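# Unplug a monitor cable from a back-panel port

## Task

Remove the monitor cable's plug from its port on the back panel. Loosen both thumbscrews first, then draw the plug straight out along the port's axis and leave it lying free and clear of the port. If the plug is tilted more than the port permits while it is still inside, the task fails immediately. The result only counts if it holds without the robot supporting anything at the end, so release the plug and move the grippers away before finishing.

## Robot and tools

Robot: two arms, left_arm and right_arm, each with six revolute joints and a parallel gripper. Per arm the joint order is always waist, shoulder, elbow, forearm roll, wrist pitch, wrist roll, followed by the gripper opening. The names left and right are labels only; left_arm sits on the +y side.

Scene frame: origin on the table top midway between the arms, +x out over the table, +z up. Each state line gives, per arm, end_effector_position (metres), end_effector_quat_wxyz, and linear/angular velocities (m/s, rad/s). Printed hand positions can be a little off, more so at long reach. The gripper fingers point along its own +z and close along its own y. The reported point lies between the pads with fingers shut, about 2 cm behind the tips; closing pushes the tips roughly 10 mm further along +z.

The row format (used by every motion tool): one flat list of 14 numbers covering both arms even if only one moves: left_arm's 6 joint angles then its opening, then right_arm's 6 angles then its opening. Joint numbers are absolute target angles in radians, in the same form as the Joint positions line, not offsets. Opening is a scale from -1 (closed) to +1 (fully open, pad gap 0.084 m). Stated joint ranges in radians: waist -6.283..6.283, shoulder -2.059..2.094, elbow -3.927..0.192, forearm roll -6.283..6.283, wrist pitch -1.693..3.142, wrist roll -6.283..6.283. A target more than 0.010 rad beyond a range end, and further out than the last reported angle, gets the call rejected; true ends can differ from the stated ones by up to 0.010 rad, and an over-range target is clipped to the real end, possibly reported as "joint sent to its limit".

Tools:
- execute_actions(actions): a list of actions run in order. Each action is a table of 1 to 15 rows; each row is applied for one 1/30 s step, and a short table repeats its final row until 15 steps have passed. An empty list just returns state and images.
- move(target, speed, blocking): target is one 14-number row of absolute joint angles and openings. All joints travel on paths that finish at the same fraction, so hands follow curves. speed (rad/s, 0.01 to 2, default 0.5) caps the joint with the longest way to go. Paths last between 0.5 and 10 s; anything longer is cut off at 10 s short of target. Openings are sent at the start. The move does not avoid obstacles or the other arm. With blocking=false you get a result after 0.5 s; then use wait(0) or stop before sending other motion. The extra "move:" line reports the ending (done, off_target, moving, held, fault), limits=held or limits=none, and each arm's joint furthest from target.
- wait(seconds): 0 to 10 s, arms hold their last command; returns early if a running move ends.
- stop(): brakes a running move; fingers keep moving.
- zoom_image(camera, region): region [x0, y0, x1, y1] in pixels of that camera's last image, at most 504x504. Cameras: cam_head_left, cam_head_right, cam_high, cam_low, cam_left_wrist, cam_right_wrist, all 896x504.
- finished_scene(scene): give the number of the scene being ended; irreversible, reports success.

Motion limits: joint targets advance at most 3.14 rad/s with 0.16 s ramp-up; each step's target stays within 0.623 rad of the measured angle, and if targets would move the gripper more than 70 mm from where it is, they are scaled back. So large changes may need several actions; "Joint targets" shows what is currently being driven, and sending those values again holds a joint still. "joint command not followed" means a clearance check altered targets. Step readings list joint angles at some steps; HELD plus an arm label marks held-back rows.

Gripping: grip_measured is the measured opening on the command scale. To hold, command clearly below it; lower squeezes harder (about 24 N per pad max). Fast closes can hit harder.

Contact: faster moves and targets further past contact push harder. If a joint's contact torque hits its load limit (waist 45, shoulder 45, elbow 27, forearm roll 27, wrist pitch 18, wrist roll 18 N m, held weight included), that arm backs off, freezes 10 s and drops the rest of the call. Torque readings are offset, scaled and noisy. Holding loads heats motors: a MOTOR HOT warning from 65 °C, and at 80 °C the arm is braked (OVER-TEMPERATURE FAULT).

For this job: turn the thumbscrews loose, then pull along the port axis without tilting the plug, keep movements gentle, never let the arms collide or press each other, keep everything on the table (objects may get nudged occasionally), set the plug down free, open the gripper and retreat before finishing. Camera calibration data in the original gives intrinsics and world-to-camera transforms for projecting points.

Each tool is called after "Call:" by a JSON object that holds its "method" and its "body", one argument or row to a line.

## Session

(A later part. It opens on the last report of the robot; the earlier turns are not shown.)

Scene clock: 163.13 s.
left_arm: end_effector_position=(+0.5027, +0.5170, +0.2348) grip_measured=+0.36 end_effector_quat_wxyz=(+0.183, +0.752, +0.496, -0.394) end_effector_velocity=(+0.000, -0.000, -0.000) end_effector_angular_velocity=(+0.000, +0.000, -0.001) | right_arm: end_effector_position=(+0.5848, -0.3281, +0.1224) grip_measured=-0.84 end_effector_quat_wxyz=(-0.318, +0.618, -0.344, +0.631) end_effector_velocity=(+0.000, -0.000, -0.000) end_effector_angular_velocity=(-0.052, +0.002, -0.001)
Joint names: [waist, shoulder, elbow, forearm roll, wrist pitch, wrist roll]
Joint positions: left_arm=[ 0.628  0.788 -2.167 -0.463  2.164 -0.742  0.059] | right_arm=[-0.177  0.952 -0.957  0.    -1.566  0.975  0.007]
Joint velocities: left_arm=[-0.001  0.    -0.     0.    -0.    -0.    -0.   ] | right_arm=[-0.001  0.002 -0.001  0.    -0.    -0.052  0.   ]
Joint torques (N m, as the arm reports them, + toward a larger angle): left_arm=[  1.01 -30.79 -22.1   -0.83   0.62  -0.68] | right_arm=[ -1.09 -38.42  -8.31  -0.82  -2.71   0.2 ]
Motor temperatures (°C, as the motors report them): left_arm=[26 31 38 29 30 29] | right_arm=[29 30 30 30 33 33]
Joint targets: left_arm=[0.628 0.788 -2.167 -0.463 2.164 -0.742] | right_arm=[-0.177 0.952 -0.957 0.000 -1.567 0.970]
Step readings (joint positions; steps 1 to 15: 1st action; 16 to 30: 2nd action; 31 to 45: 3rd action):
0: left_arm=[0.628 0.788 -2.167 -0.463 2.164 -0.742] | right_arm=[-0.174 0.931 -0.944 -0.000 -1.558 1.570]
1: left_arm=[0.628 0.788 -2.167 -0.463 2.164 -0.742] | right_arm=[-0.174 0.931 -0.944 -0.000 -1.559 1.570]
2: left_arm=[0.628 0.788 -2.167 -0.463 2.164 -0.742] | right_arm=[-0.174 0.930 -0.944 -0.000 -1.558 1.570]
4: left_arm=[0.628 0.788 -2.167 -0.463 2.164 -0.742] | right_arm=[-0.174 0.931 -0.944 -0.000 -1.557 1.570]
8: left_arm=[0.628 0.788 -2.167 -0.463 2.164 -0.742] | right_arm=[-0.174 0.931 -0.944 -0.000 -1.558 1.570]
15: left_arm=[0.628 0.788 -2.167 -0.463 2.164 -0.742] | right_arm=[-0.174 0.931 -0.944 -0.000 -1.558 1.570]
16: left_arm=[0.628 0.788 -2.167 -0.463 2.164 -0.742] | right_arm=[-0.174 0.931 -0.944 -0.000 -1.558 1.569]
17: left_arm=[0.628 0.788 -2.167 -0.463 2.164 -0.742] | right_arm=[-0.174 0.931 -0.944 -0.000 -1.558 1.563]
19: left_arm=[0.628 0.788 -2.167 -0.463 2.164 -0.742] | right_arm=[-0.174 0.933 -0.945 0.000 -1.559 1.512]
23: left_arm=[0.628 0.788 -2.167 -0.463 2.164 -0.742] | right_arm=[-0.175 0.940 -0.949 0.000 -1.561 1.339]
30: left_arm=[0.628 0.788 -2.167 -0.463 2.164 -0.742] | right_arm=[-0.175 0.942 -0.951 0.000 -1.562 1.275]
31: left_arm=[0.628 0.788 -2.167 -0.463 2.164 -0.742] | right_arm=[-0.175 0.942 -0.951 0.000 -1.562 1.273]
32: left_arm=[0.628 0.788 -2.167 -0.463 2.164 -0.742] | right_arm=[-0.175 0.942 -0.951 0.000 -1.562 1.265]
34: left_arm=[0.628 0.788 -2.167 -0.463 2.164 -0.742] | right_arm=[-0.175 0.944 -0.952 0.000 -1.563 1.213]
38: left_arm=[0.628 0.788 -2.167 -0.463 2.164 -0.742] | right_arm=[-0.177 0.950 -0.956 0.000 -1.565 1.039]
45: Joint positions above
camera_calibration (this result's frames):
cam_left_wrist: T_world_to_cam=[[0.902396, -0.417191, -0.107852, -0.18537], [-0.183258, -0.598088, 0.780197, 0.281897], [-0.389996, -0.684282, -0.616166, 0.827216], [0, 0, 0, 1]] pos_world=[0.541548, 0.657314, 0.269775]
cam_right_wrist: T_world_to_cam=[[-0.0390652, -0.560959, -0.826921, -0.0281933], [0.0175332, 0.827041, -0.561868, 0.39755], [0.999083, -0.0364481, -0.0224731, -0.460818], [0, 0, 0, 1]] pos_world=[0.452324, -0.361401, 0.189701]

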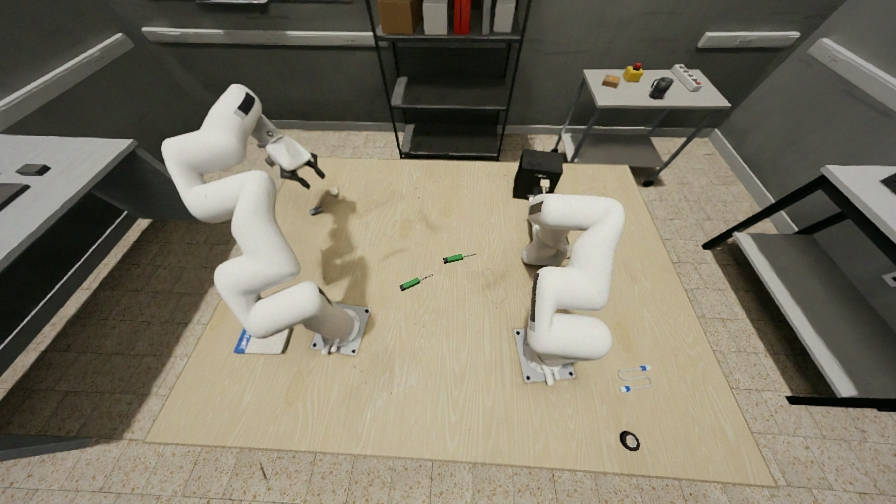

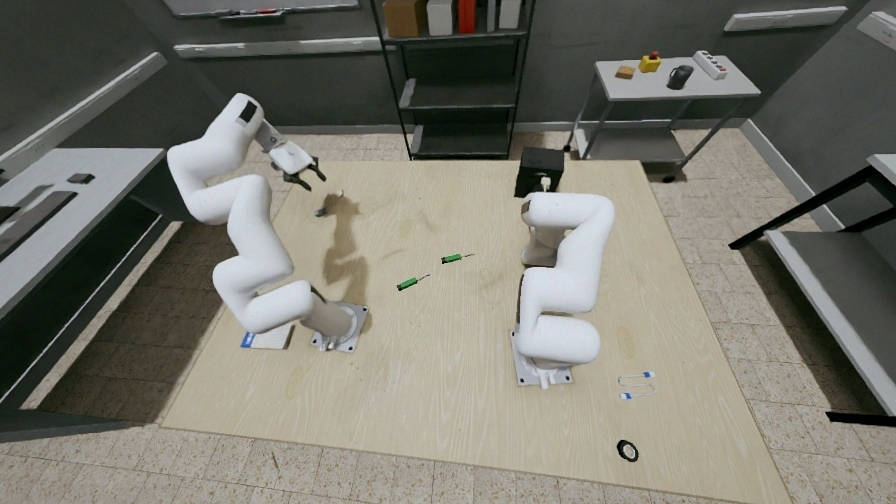

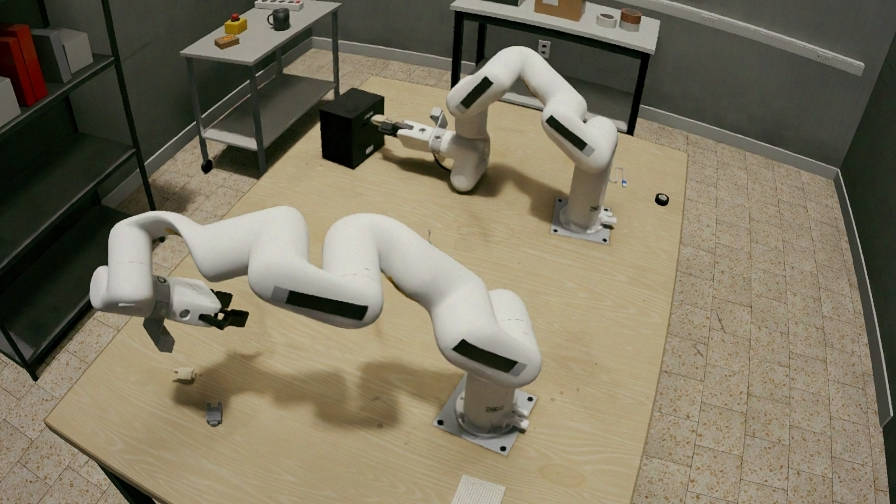

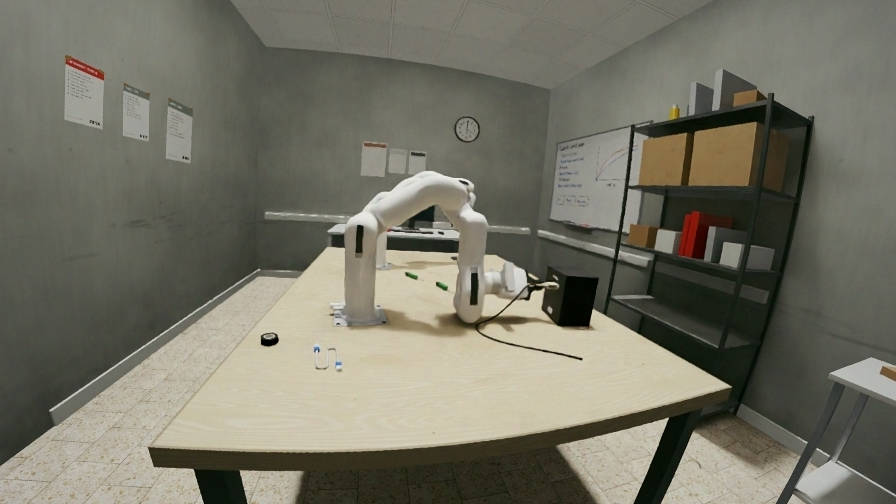

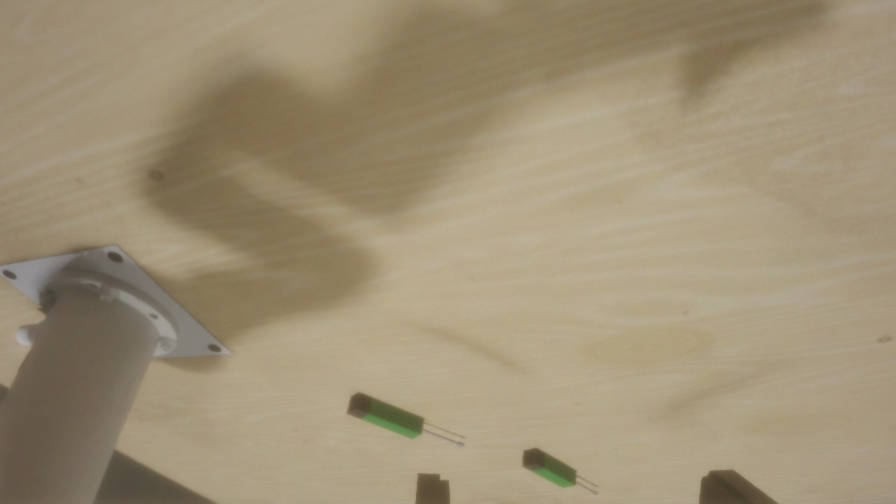

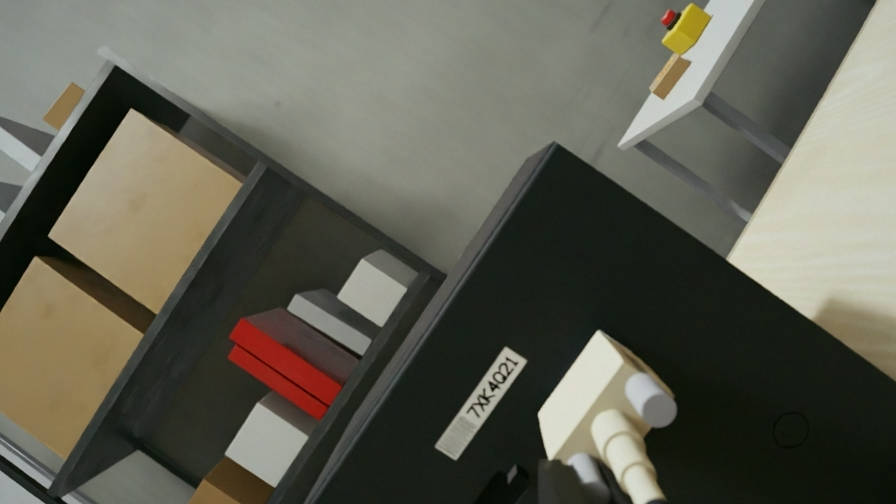

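Call:
{"method": "execute_actions", "body": {
  "actions": [
    [[0.628,0.788,-2.167,-0.463,2.164,-0.742,0.37,-0.1769,0.954,-0.9583,0,-1.567,0.97,-0.7]],
    [[0.628,0.788,-2.167,-0.463,2.164,-0.742,0.37,-0.174,0.9325,-0.9447,0,-1.559,1.57,-0.7]],
    [[0.628,0.788,-2.167,-0.463,2.164,-0.742,0.37,-0.1769,0.911,-0.9311,0,-1.551,2.17,-0.7]],
    [[0.628,0.788,-2.167,-0.463,2.164,-0.742,0.37,-0.1769,0.911,-0.9311,0,-1.551,2.17,-1]],
    [[0.628,0.788,-2.167,-0.463,2.164,-0.742,0.37,-0.174,0.9325,-0.9447,0,-1.559,1.57,-1]],
    [[0.628,0.788,-2.167,-0.463,2.164,-0.742,0.37,-0.1769,0.954,-0.9583,0,-1.567,0.97,-1]],
    [[0.628,0.788,-2.167,-0.463,2.164,-0.742,0.37,-0.1769,0.954,-0.9583,0,-1.567,0.97,-0.7]],
    [[0.628,0.788,-2.167,-0.463,2.164,-0.742,0.37,-0.174,0.9325,-0.9447,0,-1.559,1.57,-0.7]],
    [[0.628,0.788,-2.167,-0.463,2.164,-0.742,0.37,-0.1769,0.911,-0.9311,0,-1.551,2.17,-0.7]],
    [[0.628,0.788,-2.167,-0.463,2.164,-0.742,0.37,-0.1769,0.911,-0.9311,0,-1.551,2.17,-1]],
    [[0.628,0.788,-2.167,-0.463,2.164,-0.742,0.37,-0.174,0.9325,-0.9447,0,-1.559,1.57,-1]],
    [[0.628,0.788,-2.167,-0.463,2.164,-0.742,0.37,-0.1769,0.954,-0.9583,0,-1.567,0.97,-1]],
    [[0.628,0.788,-2.167,-0.463,2.164,-0.742,0.37,-0.1769,0.954,-0.9583,0,-1.567,0.97,-0.7]],
    [[0.628,0.788,-2.167,-0.463,2.164,-0.742,0.37,-0.174,0.9325,-0.9447,0,-1.559,1.57,-0.7]],
    [[0.628,0.788,-2.167,-0.463,2.164,-0.742,0.37,-0.1769,0.911,-0.9311,0,-1.551,2.17,-0.7]],
    [[0.628,0.788,-2.167,-0.463,2.164,-0.742,0.37,-0.1769,0.911,-0.9311,0,-1.551,2.17,-1]],
    [[0.628,0.788,-2.167,-0.463,2.164,-0.742,0.37,-0.174,0.9325,-0.9447,0,-1.559,1.57,-1]],
    [[0.628,0.788,-2.167,-0.463,2.164,-0.742,0.37,-0.1769,0.954,-0.9583,0,-1.567,0.97,-1]],
    [[0.628,0.788,-2.167,-0.463,2.164,-0.742,0.37,-0.1769,0.954,-0.9583,0,-1.567,0.97,-0.7]],
    [[0.628,0.788,-2.167,-0.463,2.164,-0.742,0.37,-0.174,0.9325,-0.9447,0,-1.559,1.57,-0.7]],
    [[0.628,0.788,-2.167,-0.463,2.164,-0.742,0.37,-0.1769,0.911,-0.9311,0,-1.551,2.17,-0.7]],
    [[0.628,0.788,-2.167,-0.463,2.164,-0.742,0.37,-0.1769,0.911,-0.9311,0,-1.551,2.17,-1]],
    [[0.628,0.788,-2.167,-0.463,2.164,-0.742,0.37,-0.174,0.9325,-0.9447,0,-1.559,1.57,-1]],
    [[0.628,0.788,-2.167,-0.463,2.164,-0.742,0.37,-0.1769,0.954,-0.9583,0,-1.567,0.97,-1]],
    [[0.628,0.788,-2.167,-0.463,2.164,-0.742,0.37,-0.1769,0.954,-0.9583,0,-1.567,0.97,-0.7]],
    [[0.628,0.788,-2.167,-0.463,2.164,-0.742,0.37,-0.174,0.9325,-0.9447,0,-1.559,1.57,-0.7]],
    [[0.628,0.788,-2.167,-0.463,2.164,-0.742,0.37,-0.1769,0.911,-0.9311,0,-1.551,2.17,-0.7]],
    [[0.628,0.788,-2.167,-0.463,2.164,-0.742,0.37,-0.1769,0.911,-0.9311,0,-1.551,2.17,-1]],
    [[0.628,0.788,-2.167,-0.463,2.164,-0.742,0.37,-0.174,0.9325,-0.9447,0,-1.559,1.57,-1]],
    [[0.628,0.788,-2.167,-0.463,2.164,-0.742,0.37,-0.1769,0.954,-0.9583,0,-1.567,0.97,-1]]
  ]
}}

Call:
{"method": "zoom_image", "body": {
  "camera": "cam_right_wrist",
  "region": [480,320,720,504]
}}

Scene clock: 213.00 s.
left_arm: end_effector_position=(+0.5027, +0.5170, +0.2348) grip_measured=+0.36 end_effector_quat_wxyz=(+0.183, +0.752, +0.496, -0.394) end_effector_velocity=(+0.000, -0.000, +0.001) end_effector_angular_velocity=(+0.000, -0.002, +0.000) | right_arm: end_effector_position=(+0.5847, -0.3282, +0.1214) grip_measured=-0.84 end_effector_quat_wxyz=(-0.323, +0.616, -0.349, +0.628) end_effector_velocity=(-0.000, -0.001, -0.001) end_effector_angular_velocity=(-0.226, +0.007, -0.001)
Joint names: [waist, shoulder, elbow, forearm roll, wrist pitch, wrist roll]
Joint positions: left_arm=[ 0.628  0.788 -2.167 -0.463  2.164 -0.742  0.059] | right_arm=[-0.177  0.954 -0.958  0.    -1.566  0.99   0.007]
Joint velocities: left_arm=[-0.    -0.002  0.001 -0.    -0.001  0.    -0.   ] | right_arm=[-0.001  0.006 -0.004 -0.    -0.004 -0.226  0.   ]
Joint torques (N m, as the arm reports them, + toward a larger angle): left_arm=[  0.35 -29.87 -21.96  -0.97   0.11  -0.46] | right_arm=[ -1.23 -36.65  -8.95  -0.57  -1.53   0.32]
Motor temperatures (°C, as the motors report them): left_arm=[26 31 38 29 30 29] | right_arm=[29 30 30 30 34 33]
Joint targets: left_arm=[0.628 0.788 -2.167 -0.463 2.164 -0.742] | right_arm=[-0.177 0.954 -0.958 0.000 -1.567 0.970]
Step readings (joint positions; steps 1 to 15: 1st action; 16 to 30: 2nd action; 31 to 45: 3rd action; 46 to 60: 4th action; 61 to 75: 5th action; 76 to 90: 6th action; 91 to 105: 7th action; 106 to 120: 8th action; 121 to 135: 9th action; 136 to 150: 10th action; 151 to 165: 11th action; 166 to 180: 12th action; 181 to 195: 13th action):
0: left_arm=[0.628 0.788 -2.167 -0.463 2.164 -0.742] | right_arm=[-0.177 0.952 -0.957 0.000 -1.567 0.970]
1: left_arm=[0.628 0.788 -2.167 -0.463 2.164 -0.742] | right_arm=[-0.177 0.952 -0.957 -0.000 -1.567 0.970]
2: left_arm=[0.628 0.788 -2.167 -0.463 2.164 -0.742] | right_arm=[-0.176 0.952 -0.958 -0.001 -1.569 0.970]
4: left_arm=[0.628 0.788 -2.167 -0.463 2.164 -0.742] | right_arm=[-0.176 0.952 -0.958 -0.001 -1.570 0.970]
8: left_arm=[0.628 0.788 -2.167 -0.463 2.164 -0.742] | right_arm=[-0.176 0.953 -0.959 -0.001 -1.570 0.970]
15: left_arm=[0.628 0.788 -2.167 -0.463 2.164 -0.742] | right_arm=[-0.176 0.953 -0.959 -0.000 -1.568 0.970]
16: left_arm=[0.628 0.788 -2.167 -0.463 2.164 -0.742] | right_arm=[-0.176 0.953 -0.959 -0.000 -1.568 0.971]
17: left_arm=[0.628 0.788 -2.167 -0.463 2.164 -0.742] | right_arm=[-0.176 0.953 -0.959 -0.000 -1.567 0.977]
19: left_arm=[0.628 0.788 -2.167 -0.463 2.164 -0.742] | right_arm=[-0.176 0.952 -0.958 -0.000 -1.566 1.028]
23: left_arm=[0.628 0.788 -2.167 -0.463 2.164 -0.742] | right_arm=[-0.176 0.942 -0.952 0.000 -1.562 1.302]
30: left_arm=[0.628 0.788 -2.167 -0.463 2.164 -0.742] | right_arm=[-0.174 0.933 -0.946 -0.000 -1.559 1.550]
31: left_arm=[0.628 0.788 -2.167 -0.463 2.164 -0.742] | right_arm=[-0.174 0.933 -0.946 -0.000 -1.559 1.557]
32: left_arm=[0.628 0.788 -2.167 -0.463 2.164 -0.742] | right_arm=[-0.174 0.932 -0.945 -0.000 -1.559 1.568]
34: left_arm=[0.628 0.788 -2.167 -0.463 2.164 -0.742] | right_arm=[-0.174 0.931 -0.944 -0.000 -1.558 1.623]
38: left_arm=[0.628 0.788 -2.167 -0.463 2.164 -0.742] | right_arm=[-0.176 0.921 -0.937 0.000 -1.555 1.900]
45: left_arm=[0.628 0.788 -2.167 -0.463 2.164 -0.742] | right_arm=[-0.177 0.911 -0.931 0.000 -1.552 2.150]
46: left_arm=[0.628 0.788 -2.167 -0.463 2.164 -0.742] | right_arm=[-0.177 0.911 -0.931 0.000 -1.552 2.156]
47: left_arm=[0.628 0.788 -2.167 -0.463 2.164 -0.742] | right_arm=[-0.177 0.911 -0.931 0.000 -1.552 2.160]
49: left_arm=[0.628 0.788 -2.167 -0.463 2.164 -0.742] | right_arm=[-0.177 0.911 -0.931 0.000 -1.552 2.165]
53: left_arm=[0.628 0.788 -2.167 -0.463 2.164 -0.742] | right_arm=[-0.177 0.911 -0.931 0.000 -1.552 2.169]
60: left_arm=[0.628 0.788 -2.167 -0.463 2.164 -0.742] | right_arm=[-0.177 0.911 -0.931 0.000 -1.552 2.170]
61: left_arm=[0.628 0.788 -2.167 -0.463 2.164 -0.742] | right_arm=[-0.177 0.911 -0.931 0.000 -1.552 2.169]
62: left_arm=[0.628 0.788 -2.167 -0.463 2.164 -0.742] | right_arm=[-0.177 0.911 -0.931 0.000 -1.552 2.163]
64: left_arm=[0.628 0.788 -2.167 -0.463 2.164 -0.742] | right_arm=[-0.177 0.913 -0.932 0.000 -1.552 2.112]
68: left_arm=[0.628 0.788 -2.167 -0.463 2.164 -0.742] | right_arm=[-0.175 0.923 -0.938 -0.000 -1.555 1.838]
75: left_arm=[0.628 0.788 -2.167 -0.463 2.164 -0.742] | right_arm=[-0.174 0.932 -0.944 -0.000 -1.558 1.590]
76: left_arm=[0.628 0.788 -2.167 -0.463 2.164 -0.742] | right_arm=[-0.174 0.932 -0.944 -0.000 -1.558 1.583]
77: left_arm=[0.628 0.788 -2.167 -0.463 2.164 -0.742] | right_arm=[-0.174 0.933 -0.944 -0.000 -1.558 1.572]
79: left_arm=[0.628 0.788 -2.167 -0.463 2.164 -0.742] | right_arm=[-0.174 0.935 -0.945 -0.000 -1.559 1.517]
83: left_arm=[0.628 0.788 -2.167 -0.463 2.164 -0.742] | right_arm=[-0.175 0.945 -0.952 -0.000 -1.562 1.240]
90: left_arm=[0.628 0.788 -2.167 -0.463 2.164 -0.742] | right_arm=[-0.177 0.954 -0.958 0.000 -1.566 0.990]
91: left_arm=[0.628 0.788 -2.167 -0.463 2.164 -0.742] | right_arm=[-0.177 0.954 -0.958 0.000 -1.566 0.984]
92: left_arm=[0.628 0.788 -2.167 -0.463 2.164 -0.742] | right_arm=[-0.177 0.954 -0.958 0.000 -1.567 0.980]
94: left_arm=[0.628 0.788 -2.167 -0.463 2.164 -0.742] | right_arm=[-0.177 0.954 -0.958 -0.000 -1.567 0.975]
98: left_arm=[0.628 0.788 -2.167 -0.463 2.164 -0.742] | right_arm=[-0.177 0.954 -0.958 -0.000 -1.567 0.971]
105: left_arm=[0.628 0.788 -2.167 -0.463 2.164 -0.742] | right_arm=[-0.177 0.954 -0.958 -0.000 -1.567 0.970]
106: left_arm=[0.628 0.788 -2.167 -0.463 2.164 -0.742] | right_arm=[-0.177 0.954 -0.958 -0.000 -1.567 0.971]
107: left_arm=[0.628 0.788 -2.167 -0.463 2.164 -0.742] | right_arm=[-0.177 0.954 -0.958 -0.000 -1.567 0.977]
109: left_arm=[0.628 0.788 -2.167 -0.463 2.164 -0.742] | right_arm=[-0.177 0.952 -0.957 0.000 -1.566 1.028]
113: left_arm=[0.628 0.788 -2.167 -0.463 2.164 -0.742] | right_arm=[-0.176 0.942 -0.951 0.000 -1.563 1.302]
120: left_arm=[0.628 0.788 -2.167 -0.463 2.164 -0.742] | right_arm=[-0.174 0.933 -0.946 -0.000 -1.559 1.550]
121: left_arm=[0.628 0.788 -2.167 -0.463 2.164 -0.742] | right_arm=[-0.174 0.933 -0.946 -0.000 -1.559 1.557]
122: left_arm=[0.628 0.788 -2.167 -0.463 2.164 -0.742] | right_arm=[-0.174 0.932 -0.945 -0.000 -1.559 1.568]
124: left_arm=[0.628 0.788 -2.167 -0.463 2.164 -0.742] | right_arm=[-0.174 0.931 -0.944 -0.000 -1.558 1.623]
128: left_arm=[0.628 0.788 -2.167 -0.463 2.164 -0.742] | right_arm=[-0.176 0.920 -0.938 0.000 -1.555 1.900]
135: left_arm=[0.628 0.788 -2.167 -0.463 2.164 -0.742] | right_arm=[-0.177 0.911 -0.931 0.000 -1.552 2.150]
136: left_arm=[0.628 0.788 -2.167 -0.463 2.164 -0.742] | right_arm=[-0.177 0.911 -0.931 0.000 -1.552 2.156]
137: left_arm=[0.628 0.788 -2.167 -0.463 2.164 -0.742] | right_arm=[-0.177 0.911 -0.931 0.000 -1.552 2.160]
139: left_arm=[0.628 0.788 -2.167 -0.463 2.164 -0.742] | right_arm=[-0.177 0.911 -0.931 0.000 -1.552 2.165]
143: left_arm=[0.628 0.788 -2.167 -0.463 2.164 -0.742] | right_arm=[-0.177 0.911 -0.931 0.000 -1.552 2.169]
150: left_arm=[0.628 0.788 -2.167 -0.463 2.164 -0.742] | right_arm=[-0.177 0.911 -0.931 0.000 -1.552 2.170]
151: left_arm=[0.628 0.788 -2.167 -0.463 2.164 -0.742] | right_arm=[-0.177 0.911 -0.931 0.000 -1.552 2.169]
152: left_arm=[0.628 0.788 -2.167 -0.463 2.164 -0.742] | right_arm=[-0.177 0.911 -0.931 0.000 -1.552 2.163]
154: left_arm=[0.628 0.788 -2.167 -0.463 2.164 -0.742] | right_arm=[-0.177 0.913 -0.932 0.000 -1.552 2.112]
158: left_arm=[0.628 0.788 -2.167 -0.463 2.164 -0.742] | right_arm=[-0.175 0.923 -0.938 -0.000 -1.555 1.838]
165: left_arm=[0.628 0.788 -2.167 -0.463 2.164 -0.742] | right_arm=[-0.174 0.932 -0.944 -0.000 -1.558 1.590]
166: left_arm=[0.628 0.788 -2.167 -0.463 2.164 -0.742] | right_arm=[-0.174 0.932 -0.944 -0.000 -1.558 1.583]
167: left_arm=[0.628 0.788 -2.167 -0.463 2.164 -0.742] | right_arm=[-0.174 0.933 -0.944 -0.000 -1.558 1.572]
169: left_arm=[0.628 0.788 -2.167 -0.463 2.164 -0.742] | right_arm=[-0.174 0.935 -0.945 -0.000 -1.559 1.517]
173: left_arm=[0.628 0.788 -2.167 -0.463 2.164 -0.742] | right_arm=[-0.175 0.945 -0.952 -0.000 -1.562 1.240]
180: left_arm=[0.628 0.788 -2.167 -0.463 2.164 -0.742] | right_arm=[-0.177 0.954 -0.958 0.000 -1.566 0.990]
181: left_arm=[0.628 0.788 -2.167 -0.463 2.164 -0.742] | right_arm=[-0.177 0.954 -0.958 0.000 -1.566 0.984]
182: left_arm=[0.628 0.788 -2.167 -0.463 2.164 -0.742] | right_arm=[-0.177 0.954 -0.958 -0.000 -1.567 0.980]
184: left_arm=[0.628 0.788 -2.167 -0.463 2.164 -0.742] | right_arm=[-0.177 0.954 -0.958 -0.000 -1.567 0.975]
Lines left out of this list: 87.
camera_calibration (this result's frames):
cam_left_wrist: T_world_to_cam=[[0.902396, -0.417191, -0.107852, -0.18537], [-0.183258, -0.598088, 0.780197, 0.281897], [-0.389996, -0.684282, -0.616166, 0.827216], [0, 0, 0, 1]] pos_world=[0.541548, 0.657314, 0.269775]
cam_right_wrist: T_world_to_cam=[[-0.0401019, -0.548177, -0.8354, -0.023255], [0.0171337, 0.835573, -0.549113, 0.398547], [0.999049, -0.036334, -0.0241157, -0.460529], [0, 0, 0, 1]] pos_world=[0.45233, -0.362496, 0.188314]

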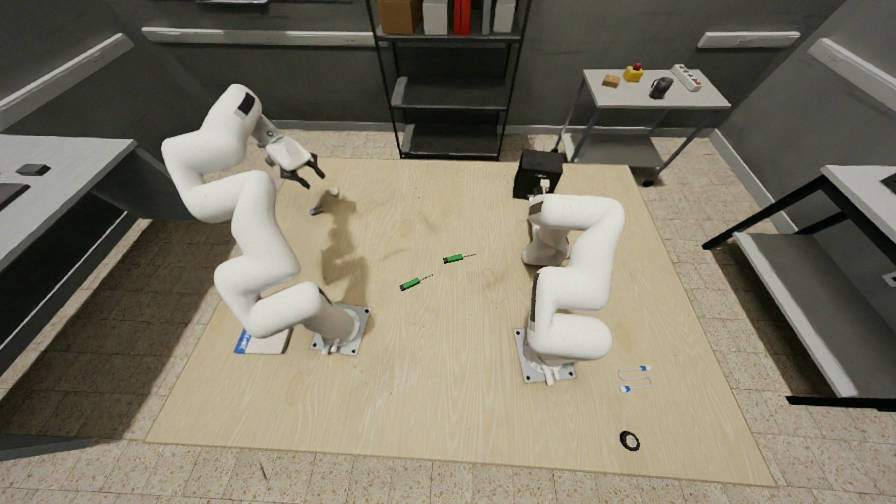

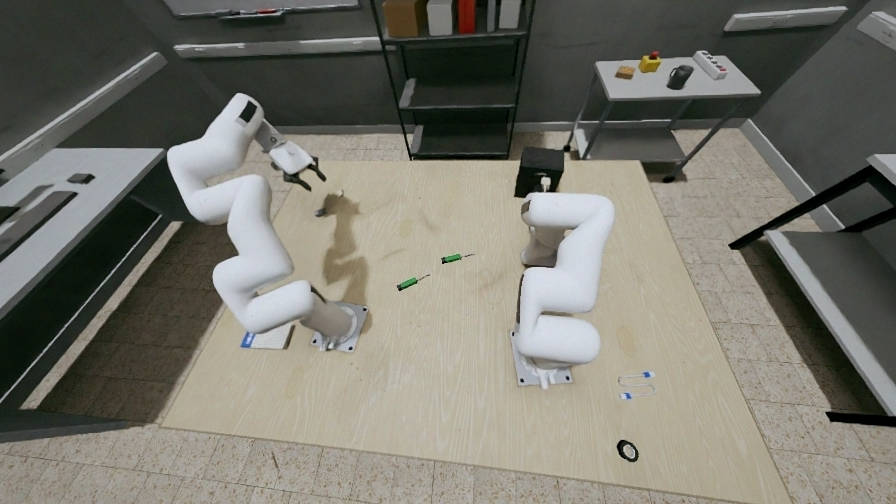

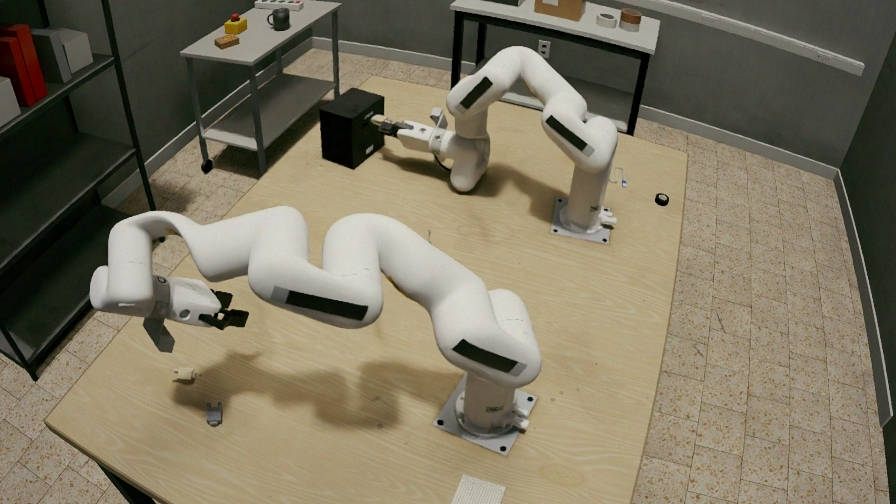

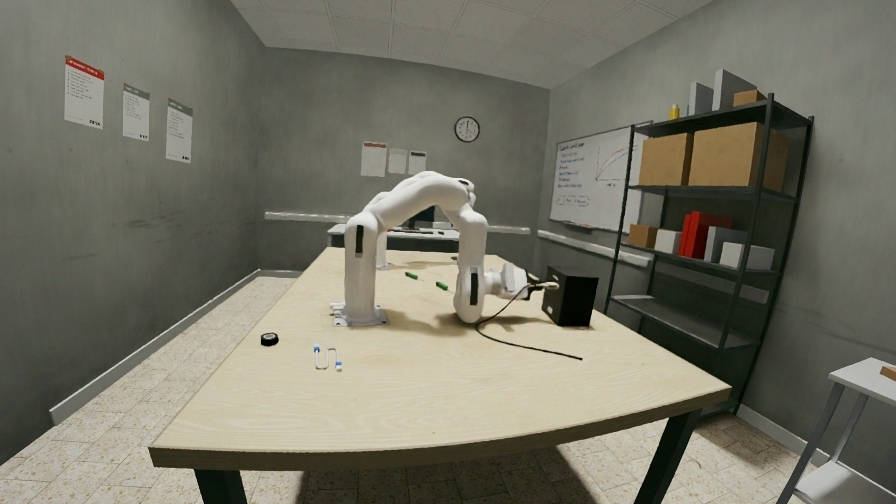

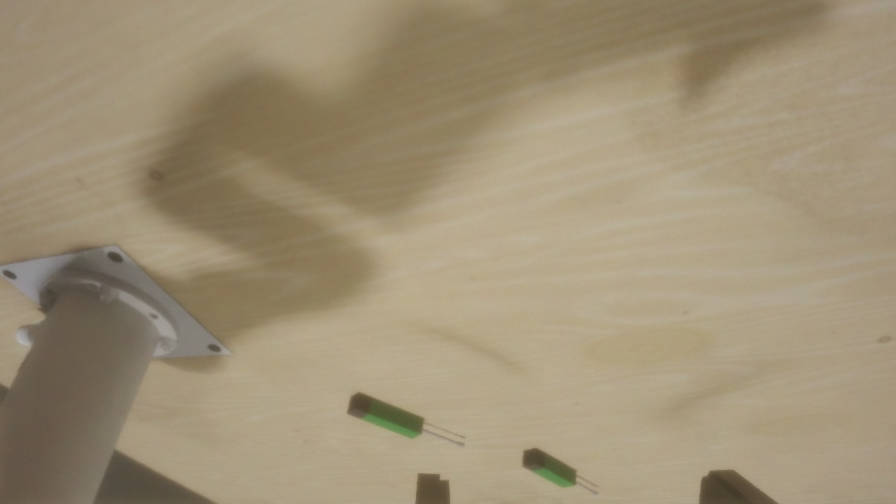

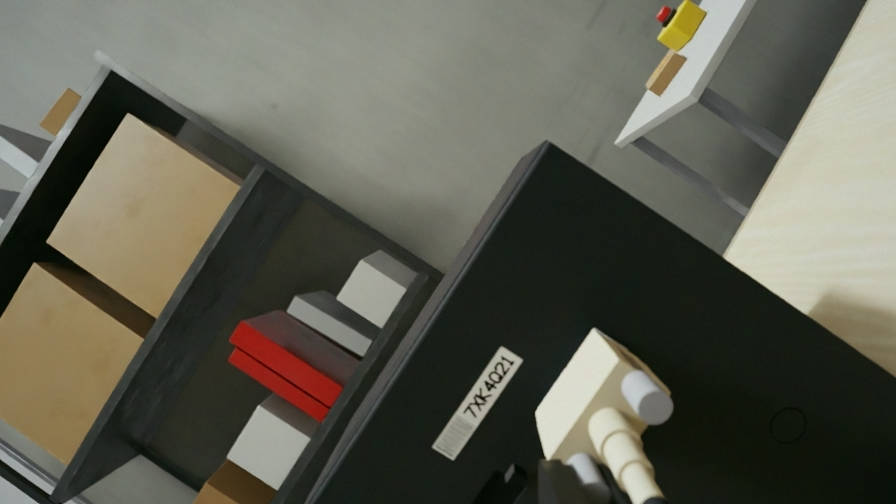

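Region (480, 320, 720, 504) of cam_right_wrist's 896x504 image, scaled by 2.100, with more detail than that image has; it fills the top 386 rows of this view, and the rest is white.

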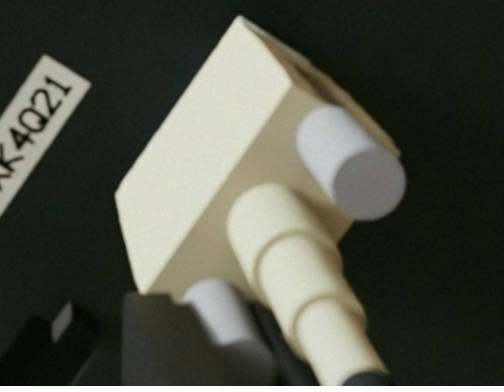

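Call:
{"method": "execute_actions", "body": {
  "actions": [
    [[0.6,0.8,-2.2,-0.5,2.2,-0.7,0.4,-0.174,0.9325,-0.9447,0,-1.559,1.57,-0.7]],
    [[0.6,0.8,-2.2,-0.5,2.2,-0.7,0.4,-0.1769,0.911,-0.9311,0,-1.551,2.17,-0.7]],
    [[0.6,0.8,-2.2,-0.5,2.2,-0.7,0.4,-0.174,0.9325,-0.9447,0,-1.559,1.57,-1]],
    [[0.6,0.8,-2.2,-0.5,2.2,-0.7,0.4,-0.1769,0.954,-0.9583,0,-1.567,0.97,-1]],
    [[0.6,0.8,-2.2,-0.5,2.2,-0.7,0.4,-0.174,0.9325,-0.9447,0,-1.559,1.57,-0.7]],
    [[0.6,0.8,-2.2,-0.5,2.2,-0.7,0.4,-0.1769,0.911,-0.9311,0,-1.551,2.17,-0.7]],
    [[0.6,0.8,-2.2,-0.5,2.2,-0.7,0.4,-0.174,0.9325,-0.9447,0,-1.559,1.57,-1]],
    [[0.6,0.8,-2.2,-0.5,2.2,-0.7,0.4,-0.1769,0.954,-0.9583,0,-1.567,0.97,-1]],
    [[0.6,0.8,-2.2,-0.5,2.2,-0.7,0.4,-0.174,0.9325,-0.9447,0,-1.559,1.57,-0.7]],
    [[0.6,0.8,-2.2,-0.5,2.2,-0.7,0.4,-0.1769,0.911,-0.9311,0,-1.551,2.17,-0.7]],
    [[0.6,0.8,-2.2,-0.5,2.2,-0.7,0.4,-0.174,0.9325,-0.9447,0,-1.559,1.57,-1]],
    [[0.6,0.8,-2.2,-0.5,2.2,-0.7,0.4,-0.1769,0.954,-0.9583,0,-1.567,0.97,-1]],
    [[0.6,0.8,-2.2,-0.5,2.2,-0.7,0.4,-0.174,0.9325,-0.9447,0,-1.559,1.57,-0.7]],
    [[0.6,0.8,-2.2,-0.5,2.2,-0.7,0.4,-0.1769,0.911,-0.9311,0,-1.551,2.17,-0.7]],
    [[0.6,0.8,-2.2,-0.5,2.2,-0.7,0.4,-0.174,0.9325,-0.9447,0,-1.559,1.57,-1]],
    [[0.6,0.8,-2.2,-0.5,2.2,-0.7,0.4,-0.1769,0.954,-0.9583,0,-1.567,0.97,-1]],
    [[0.6,0.8,-2.2,-0.5,2.2,-0.7,0.4,-0.174,0.9325,-0.9447,0,-1.559,1.57,-0.7]],
    [[0.6,0.8,-2.2,-0.5,2.2,-0.7,0.4,-0.1769,0.911,-0.9311,0,-1.551,2.17,-0.7]],
    [[0.6,0.8,-2.2,-0.5,2.2,-0.7,0.4,-0.174,0.9325,-0.9447,0,-1.559,1.57,-1]],
    [[0.6,0.8,-2.2,-0.5,2.2,-0.7,0.4,-0.1769,0.954,-0.9583,0,-1.567,0.97,-1]],
    [[0.6,0.8,-2.2,-0.5,2.2,-0.7,0.4,-0.174,0.9325,-0.9447,0,-1.559,1.57,-0.7]],
    [[0.6,0.8,-2.2,-0.5,2.2,-0.7,0.4,-0.1769,0.911,-0.9311,0,-1.551,2.17,-0.7]],
    [[0.6,0.8,-2.2,-0.5,2.2,-0.7,0.4,-0.174,0.9325,-0.9447,0,-1.559,1.57,-1]],
    [[0.6,0.8,-2.2,-0.5,2.2,-0.7,0.4,-0.1769,0.954,-0.9583,0,-1.567,0.97,-1]],
    [[0.6,0.8,-2.2,-0.5,2.2,-0.7,0.4,-0.174,0.9325,-0.9447,0,-1.559,1.57,-0.7]],
    [[0.6,0.8,-2.2,-0.5,2.2,-0.7,0.4,-0.1769,0.911,-0.9311,0,-1.551,2.17,-0.7]],
    [[0.6,0.8,-2.2,-0.5,2.2,-0.7,0.4,-0.174,0.9325,-0.9447,0,-1.559,1.57,-1]],
    [[0.6,0.8,-2.2,-0.5,2.2,-0.7,0.4,-0.1769,0.954,-0.9583,0,-1.567,0.97,-1]],
    [[0.6,0.8,-2.2,-0.5,2.2,-0.7,0.4,-0.174,0.9325,-0.9447,0,-1.559,1.57,-0.7]],
    [[0.6,0.8,-2.2,-0.5,2.2,-0.7,0.4,-0.1769,0.911,-0.9311,0,-1.551,2.17,-0.7]],
    [[0.6,0.8,-2.2,-0.5,2.2,-0.7,0.4,-0.174,0.9325,-0.9447,0,-1.559,1.57,-1]],
    [[0.6,0.8,-2.2,-0.5,2.2,-0.7,0.4,-0.1769,0.954,-0.9583,0,-1.567,0.97,-1]],
    [[0.6,0.8,-2.2,-0.5,2.2,-0.7,0.4,-0.174,0.9325,-0.9447,0,-1.559,1.57,-0.7]],
    [[0.6,0.8,-2.2,-0.5,2.2,-0.7,0.4,-0.1769,0.911,-0.9311,0,-1.551,2.17,-0.7]],
    [[0.6,0.8,-2.2,-0.5,2.2,-0.7,0.4,-0.174,0.9325,-0.9447,0,-1.559,1.57,-1]],
    [[0.6,0.8,-2.2,-0.5,2.2,-0.7,0.4,-0.1769,0.954,-0.9583,0,-1.567,0.97,-1]],
    [[0.6,0.8,-2.2,-0.5,2.2,-0.7,0.4,-0.174,0.9325,-0.9447,0,-1.559,1.57,-0.7]],
    [[0.6,0.8,-2.2,-0.5,2.2,-0.7,0.4,-0.1769,0.911,-0.9311,0,-1.551,2.17,-0.7]],
    [[0.6,0.8,-2.2,-0.5,2.2,-0.7,0.4,-0.174,0.9325,-0.9447,0,-1.559,1.57,-1]],
    [[0.6,0.8,-2.2,-0.5,2.2,-0.7,0.4,-0.1769,0.954,-0.9583,0,-1.567,0.97,-1]],
    [[0.6,0.8,-2.2,-0.5,2.2,-0.7,0.4,-0.174,0.9325,-0.9447,0,-1.559,1.57,-0.7]],
    [[0.6,0.8,-2.2,-0.5,2.2,-0.7,0.4,-0.1769,0.911,-0.9311,0,-1.551,2.17,-0.7]],
    [[0.6,0.8,-2.2,-0.5,2.2,-0.7,0.4,-0.174,0.9325,-0.9447,0,-1.559,1.57,-1]],
    [[0.6,0.8,-2.2,-0.5,2.2,-0.7,0.4,-0.1769,0.954,-0.9583,0,-1.567,0.97,-1]],
    [[0.6,0.8,-2.2,-0.5,2.2,-0.7,0.4,-0.174,0.9325,-0.9447,0,-1.559,1.57,-0.7]],
    [[0.6,0.8,-2.2,-0.5,2.2,-0.7,0.4,-0.1769,0.911,-0.9311,0,-1.551,2.17,-0.7]],
    [[0.6,0.8,-2.2,-0.5,2.2,-0.7,0.4,-0.174,0.9325,-0.9447,0,-1.559,1.57,-1]],
    [[0.6,0.8,-2.2,-0.5,2.2,-0.7,0.4,-0.1769,0.954,-0.9583,0,-1.567,0.97,-1]]
  ]
}}

Call:
{"method": "zoom_image", "body": {
  "camera": "cam_right_wrist",
  "region": [480,320,720,504]
}}

Scene clock: 307.03 s.
left_arm: end_effector_position=(+0.5082, +0.4972, +0.2452) grip_measured=+0.39 end_effector_quat_wxyz=(+0.202, +0.769, +0.457, -0.400) end_effector_velocity=(+0.000, -0.000, -0.000) end_effector_angular_velocity=(-0.001, -0.001, +0.001) | right_arm: end_effector_position=(+0.5847, -0.3282, +0.1214) grip_measured=-0.84 end_effector_quat_wxyz=(-0.323, +0.616, -0.349, +0.629) end_effector_velocity=(-0.000, -0.001, -0.001) end_effector_angular_velocity=(-0.225, +0.006, -0.001)
Joint names: [waist, shoulder, elbow, forearm roll, wrist pitch, wrist roll]
Joint positions: left_arm=[ 0.6    0.8   -2.2   -0.5    2.2   -0.7    0.061] | right_arm=[-0.177  0.954 -0.957  0.    -1.566  0.99   0.007]
Joint velocities: left_arm=[ 0.     0.     0.    -0.001 -0.001  0.    -0.   ] | right_arm=[-0.001  0.006 -0.005  0.    -0.005 -0.225  0.   ]
Joint torques (N m, as the arm reports them, + toward a larger angle): left_arm=[  0.87 -29.91 -22.15  -1.03   0.32  -0.66] | right_arm=[ -1.26 -36.62  -9.    -0.61  -1.71   0.45]
Motor temperatures (°C, as the motors report them): left_arm=[26 31 38 29 30 29] | right_arm=[29 30 30 30 33 33]
Joint targets: left_arm=[0.600 0.800 -2.200 -0.500 2.200 -0.700] | right_arm=[-0.177 0.954 -0.958 0.000 -1.567 0.970]
Step readings (joint positions; steps 1 to 15: 1st action; 16 to 30: 2nd action; 31 to 45: 3rd action; 46 to 60: 4th action; 61 to 75: 5th action; 76 to 90: 6th action; 91 to 105: 7th action; 106 to 120: 8th action; 121 to 135: 9th action; 136 to 150: 10th action; 151 to 165: 11th action; 166 to 180: 12th action; 181 to 195: 13th action):
0: left_arm=[0.628 0.788 -2.167 -0.463 2.164 -0.742] | right_arm=[-0.177 0.954 -0.958 -0.000 -1.567 0.970]
1: left_arm=[0.628 0.788 -2.167 -0.463 2.165 -0.741] | right_arm=[-0.177 0.954 -0.958 -0.000 -1.567 0.971]
2: left_arm=[0.626 0.790 -2.172 -0.468 2.170 -0.735] | right_arm=[-0.176 0.953 -0.959 -0.001 -1.568 0.977]
4: left_arm=[0.612 0.796 -2.187 -0.486 2.186 -0.716] | right_arm=[-0.175 0.951 -0.958 -0.001 -1.568 1.028]
8: left_arm=[0.601 0.799 -2.198 -0.497 2.197 -0.703] | right_arm=[-0.175 0.941 -0.952 -0.000 -1.564 1.302]
15: left_arm=[0.600 0.800 -2.200 -0.500 2.200 -0.700] | right_arm=[-0.174 0.932 -0.946 -0.000 -1.559 1.550]
16: left_arm=[0.600 0.800 -2.200 -0.500 2.200 -0.700] | right_arm=[-0.174 0.932 -0.946 -0.000 -1.559 1.557]
17: left_arm=[0.600 0.800 -2.200 -0.500 2.200 -0.700] | right_arm=[-0.174 0.932 -0.946 -0.000 -1.559 1.568]
19: left_arm=[0.600 0.800 -2.200 -0.500 2.200 -0.700] | right_arm=[-0.174 0.930 -0.945 -0.000 -1.558 1.623]
23: left_arm=[0.600 0.800 -2.200 -0.500 2.200 -0.700] | right_arm=[-0.176 0.920 -0.938 -0.000 -1.555 1.900]
30: left_arm=[0.600 0.800 -2.200 -0.500 2.200 -0.700] | right_arm=[-0.177 0.912 -0.931 0.000 -1.552 2.150]
31: left_arm=[0.600 0.800 -2.200 -0.500 2.200 -0.700] | right_arm=[-0.177 0.911 -0.931 0.000 -1.552 2.155]
32: left_arm=[0.600 0.800 -2.200 -0.500 2.200 -0.700] | right_arm=[-0.177 0.911 -0.931 0.000 -1.552 2.153]
34: left_arm=[0.600 0.800 -2.200 -0.500 2.200 -0.700] | right_arm=[-0.177 0.913 -0.932 0.000 -1.553 2.107]
38: left_arm=[0.600 0.800 -2.200 -0.500 2.200 -0.700] | right_arm=[-0.175 0.923 -0.938 -0.000 -1.556 1.837]
45: left_arm=[0.600 0.800 -2.200 -0.500 2.200 -0.700] | right_arm=[-0.174 0.932 -0.944 0.000 -1.558 1.590]
46: left_arm=[0.600 0.800 -2.200 -0.500 2.200 -0.700] | right_arm=[-0.174 0.932 -0.944 0.000 -1.558 1.583]
47: left_arm=[0.600 0.800 -2.200 -0.500 2.200 -0.700] | right_arm=[-0.174 0.933 -0.944 0.000 -1.559 1.572]
49: left_arm=[0.600 0.800 -2.200 -0.500 2.200 -0.700] | right_arm=[-0.174 0.935 -0.945 0.000 -1.559 1.517]
53: left_arm=[0.600 0.800 -2.200 -0.500 2.200 -0.700] | right_arm=[-0.176 0.945 -0.952 -0.000 -1.562 1.240]
60: left_arm=[0.600 0.800 -2.200 -0.500 2.200 -0.700] | right_arm=[-0.177 0.954 -0.957 0.000 -1.566 0.990]
61: left_arm=[0.600 0.800 -2.200 -0.500 2.200 -0.700] | right_arm=[-0.177 0.954 -0.958 0.000 -1.566 0.985]
62: left_arm=[0.600 0.800 -2.200 -0.500 2.200 -0.700] | right_arm=[-0.177 0.954 -0.958 -0.000 -1.567 0.987]
64: left_arm=[0.600 0.800 -2.200 -0.500 2.200 -0.700] | right_arm=[-0.176 0.952 -0.957 -0.000 -1.567 1.033]
68: left_arm=[0.600 0.800 -2.200 -0.500 2.200 -0.700] | right_arm=[-0.175 0.942 -0.951 -0.000 -1.563 1.303]
75: left_arm=[0.600 0.800 -2.200 -0.500 2.200 -0.700] | right_arm=[-0.174 0.933 -0.946 -0.000 -1.559 1.550]
76: left_arm=[0.600 0.800 -2.200 -0.500 2.200 -0.700] | right_arm=[-0.174 0.933 -0.946 -0.000 -1.559 1.557]
77: left_arm=[0.600 0.800 -2.200 -0.500 2.200 -0.700] | right_arm=[-0.174 0.932 -0.945 -0.000 -1.559 1.568]
79: left_arm=[0.600 0.800 -2.200 -0.500 2.200 -0.700] | right_arm=[-0.174 0.931 -0.944 -0.000 -1.558 1.623]
83: left_arm=[0.600 0.800 -2.200 -0.500 2.200 -0.700] | right_arm=[-0.176 0.920 -0.938 -0.000 -1.555 1.900]
90: left_arm=[0.600 0.800 -2.200 -0.500 2.200 -0.700] | right_arm=[-0.177 0.911 -0.931 0.000 -1.552 2.150]
91: left_arm=[0.600 0.800 -2.200 -0.500 2.200 -0.700] | right_arm=[-0.177 0.911 -0.931 0.000 -1.552 2.155]
92: left_arm=[0.600 0.800 -2.200 -0.500 2.200 -0.700] | right_arm=[-0.177 0.911 -0.931 0.000 -1.552 2.153]
94: left_arm=[0.600 0.800 -2.200 -0.500 2.200 -0.700] | right_arm=[-0.177 0.913 -0.932 0.000 -1.553 2.107]
98: left_arm=[0.600 0.800 -2.200 -0.500 2.200 -0.700] | right_arm=[-0.175 0.923 -0.938 -0.000 -1.556 1.837]
105: left_arm=[0.600 0.800 -2.200 -0.500 2.200 -0.700] | right_arm=[-0.174 0.932 -0.944 0.000 -1.558 1.590]
106: left_arm=[0.600 0.800 -2.200 -0.500 2.200 -0.700] | right_arm=[-0.174 0.932 -0.944 0.000 -1.558 1.583]
107: left_arm=[0.600 0.800 -2.200 -0.500 2.200 -0.700] | right_arm=[-0.174 0.933 -0.944 0.000 -1.558 1.572]
109: left_arm=[0.600 0.800 -2.200 -0.500 2.200 -0.700] | right_arm=[-0.174 0.935 -0.945 0.000 -1.559 1.517]
113: left_arm=[0.600 0.800 -2.200 -0.500 2.200 -0.700] | right_arm=[-0.176 0.945 -0.952 -0.000 -1.562 1.240]
120: left_arm=[0.600 0.800 -2.200 -0.500 2.200 -0.700] | right_arm=[-0.177 0.954 -0.957 0.000 -1.566 0.990]
121: left_arm=[0.600 0.800 -2.200 -0.500 2.200 -0.700] | right_arm=[-0.177 0.954 -0.958 0.000 -1.566 0.985]
122: left_arm=[0.600 0.800 -2.200 -0.500 2.200 -0.700] | right_arm=[-0.177 0.954 -0.958 -0.000 -1.567 0.987]
124: left_arm=[0.600 0.800 -2.200 -0.500 2.200 -0.700] | right_arm=[-0.176 0.952 -0.957 -0.000 -1.567 1.033]
128: left_arm=[0.600 0.800 -2.200 -0.500 2.200 -0.700] | right_arm=[-0.175 0.942 -0.951 -0.000 -1.563 1.303]
135: left_arm=[0.600 0.800 -2.200 -0.500 2.200 -0.700] | right_arm=[-0.174 0.933 -0.946 -0.000 -1.559 1.550]
136: left_arm=[0.600 0.800 -2.200 -0.500 2.200 -0.700] | right_arm=[-0.174 0.932 -0.946 -0.000 -1.559 1.557]
137: left_arm=[0.600 0.800 -2.200 -0.500 2.200 -0.700] | right_arm=[-0.174 0.932 -0.945 -0.000 -1.559 1.568]
139: left_arm=[0.600 0.800 -2.200 -0.500 2.200 -0.700] | right_arm=[-0.174 0.931 -0.944 -0.000 -1.558 1.623]
143: left_arm=[0.600 0.800 -2.200 -0.500 2.200 -0.700] | right_arm=[-0.176 0.920 -0.938 -0.000 -1.555 1.900]
150: left_arm=[0.600 0.800 -2.200 -0.500 2.200 -0.700] | right_arm=[-0.177 0.911 -0.931 0.000 -1.552 2.150]
151: left_arm=[0.600 0.800 -2.200 -0.500 2.200 -0.700] | right_arm=[-0.177 0.911 -0.931 0.000 -1.552 2.155]
152: left_arm=[0.600 0.800 -2.200 -0.500 2.200 -0.700] | right_arm=[-0.177 0.911 -0.931 0.000 -1.552 2.153]
154: left_arm=[0.600 0.800 -2.200 -0.500 2.200 -0.700] | right_arm=[-0.177 0.913 -0.932 0.000 -1.553 2.107]
158: left_arm=[0.600 0.800 -2.200 -0.500 2.200 -0.700] | right_arm=[-0.175 0.923 -0.938 -0.000 -1.556 1.837]
165: left_arm=[0.600 0.800 -2.200 -0.500 2.200 -0.700] | right_arm=[-0.174 0.932 -0.944 0.000 -1.558 1.590]
166: left_arm=[0.600 0.800 -2.200 -0.500 2.200 -0.700] | right_arm=[-0.174 0.932 -0.944 0.000 -1.558 1.583]
167: left_arm=[0.600 0.800 -2.200 -0.500 2.200 -0.700] | right_arm=[-0.174 0.933 -0.944 0.000 -1.559 1.572]
169: left_arm=[0.600 0.800 -2.200 -0.500 2.200 -0.700] | right_arm=[-0.174 0.935 -0.945 0.000 -1.559 1.517]
173: left_arm=[0.600 0.800 -2.200 -0.500 2.200 -0.700] | right_arm=[-0.176 0.945 -0.952 -0.000 -1.562 1.240]
180: left_arm=[0.600 0.800 -2.200 -0.500 2.200 -0.700] | right_arm=[-0.177 0.954 -0.957 0.000 -1.566 0.990]
181: left_arm=[0.600 0.800 -2.200 -0.500 2.200 -0.700] | right_arm=[-0.177 0.954 -0.958 0.000 -1.566 0.985]
182: left_arm=[0.600 0.800 -2.200 -0.500 2.200 -0.700] | right_arm=[-0.177 0.954 -0.958 -0.000 -1.567 0.987]
184: left_arm=[0.600 0.800 -2.200 -0.500 2.200 -0.700] | right_arm=[-0.176 0.952 -0.957 -0.000 -1.567 1.033]
Lines left out of this list: 177.
camera_calibration (this result's frames):
cam_left_wrist: T_world_to_cam=[[0.876979, -0.478089, -0.0483542, -0.168876], [-0.24941, -0.538882, 0.804612, 0.261152], [-0.410733, -0.693568, -0.591829, 0.831337], [0, 0, 0, 1]] pos_world=[0.554692, 0.636582, 0.273718]
cam_right_wrist: T_world_to_cam=[[-0.0400375, -0.548183, -0.835399, -0.0232891], [0.0172938, 0.835564, -0.54912, 0.398509], [0.999049, -0.0364326, -0.0239737, -0.460533], [0, 0, 0, 1]] pos_world=[0.452271, -0.362525, 0.188333]

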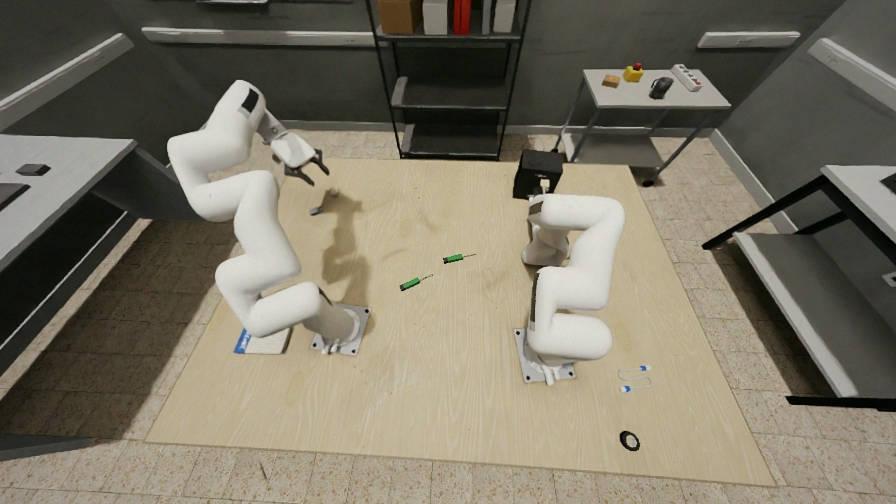

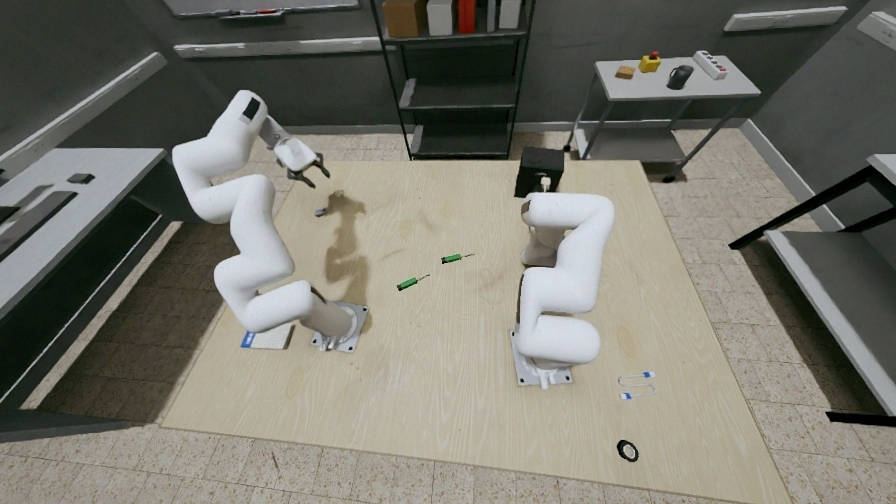

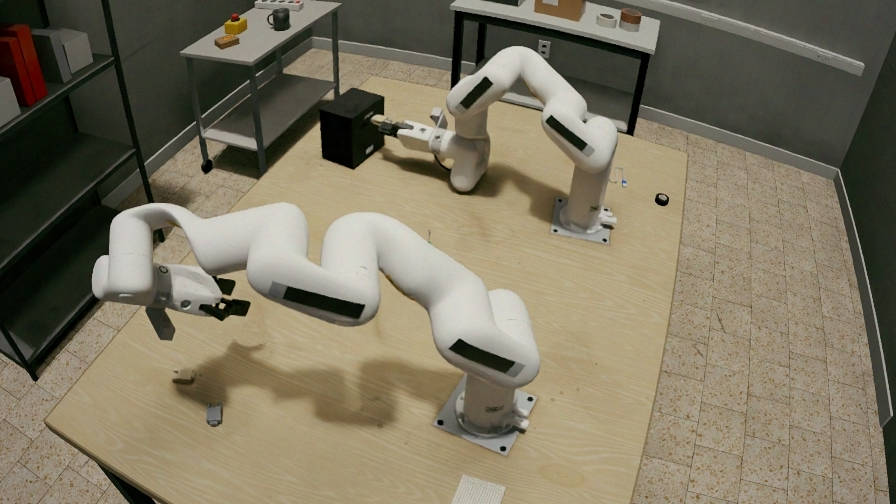

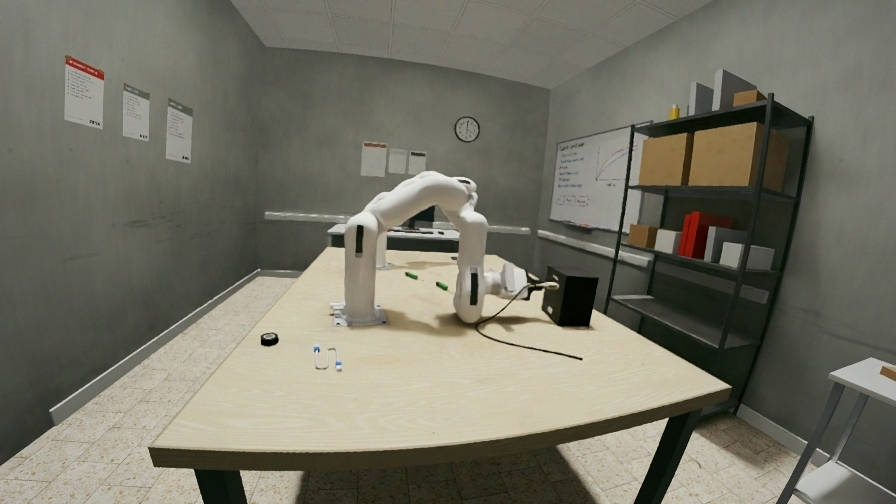

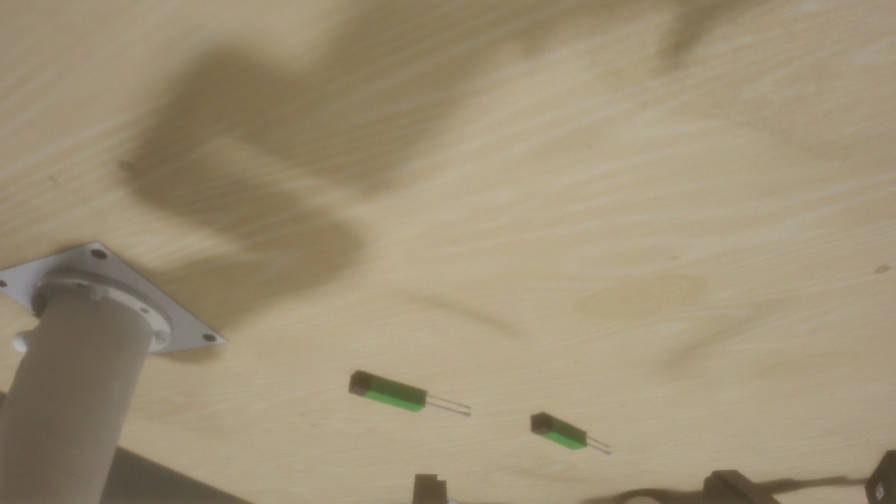

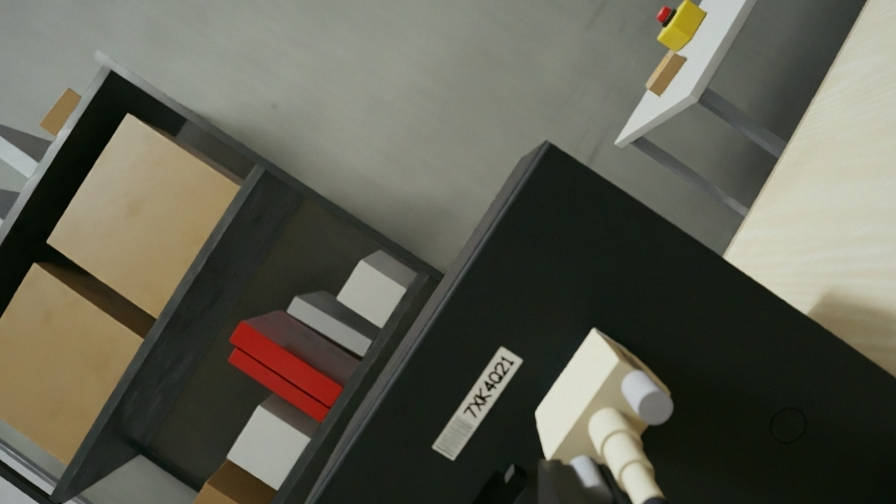

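Region (480, 320, 720, 504) of cam_right_wrist's 896x504 image, scaled by 2.100, with more detail than that image has; it fills the top 386 rows of this view, and the rest is white.

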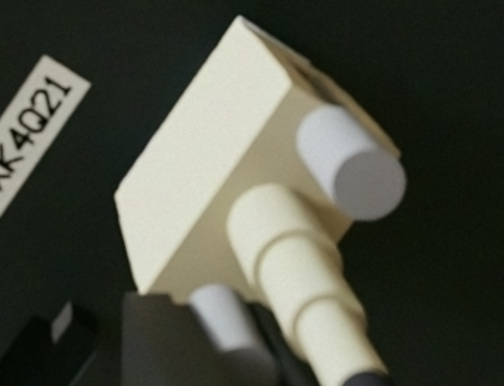

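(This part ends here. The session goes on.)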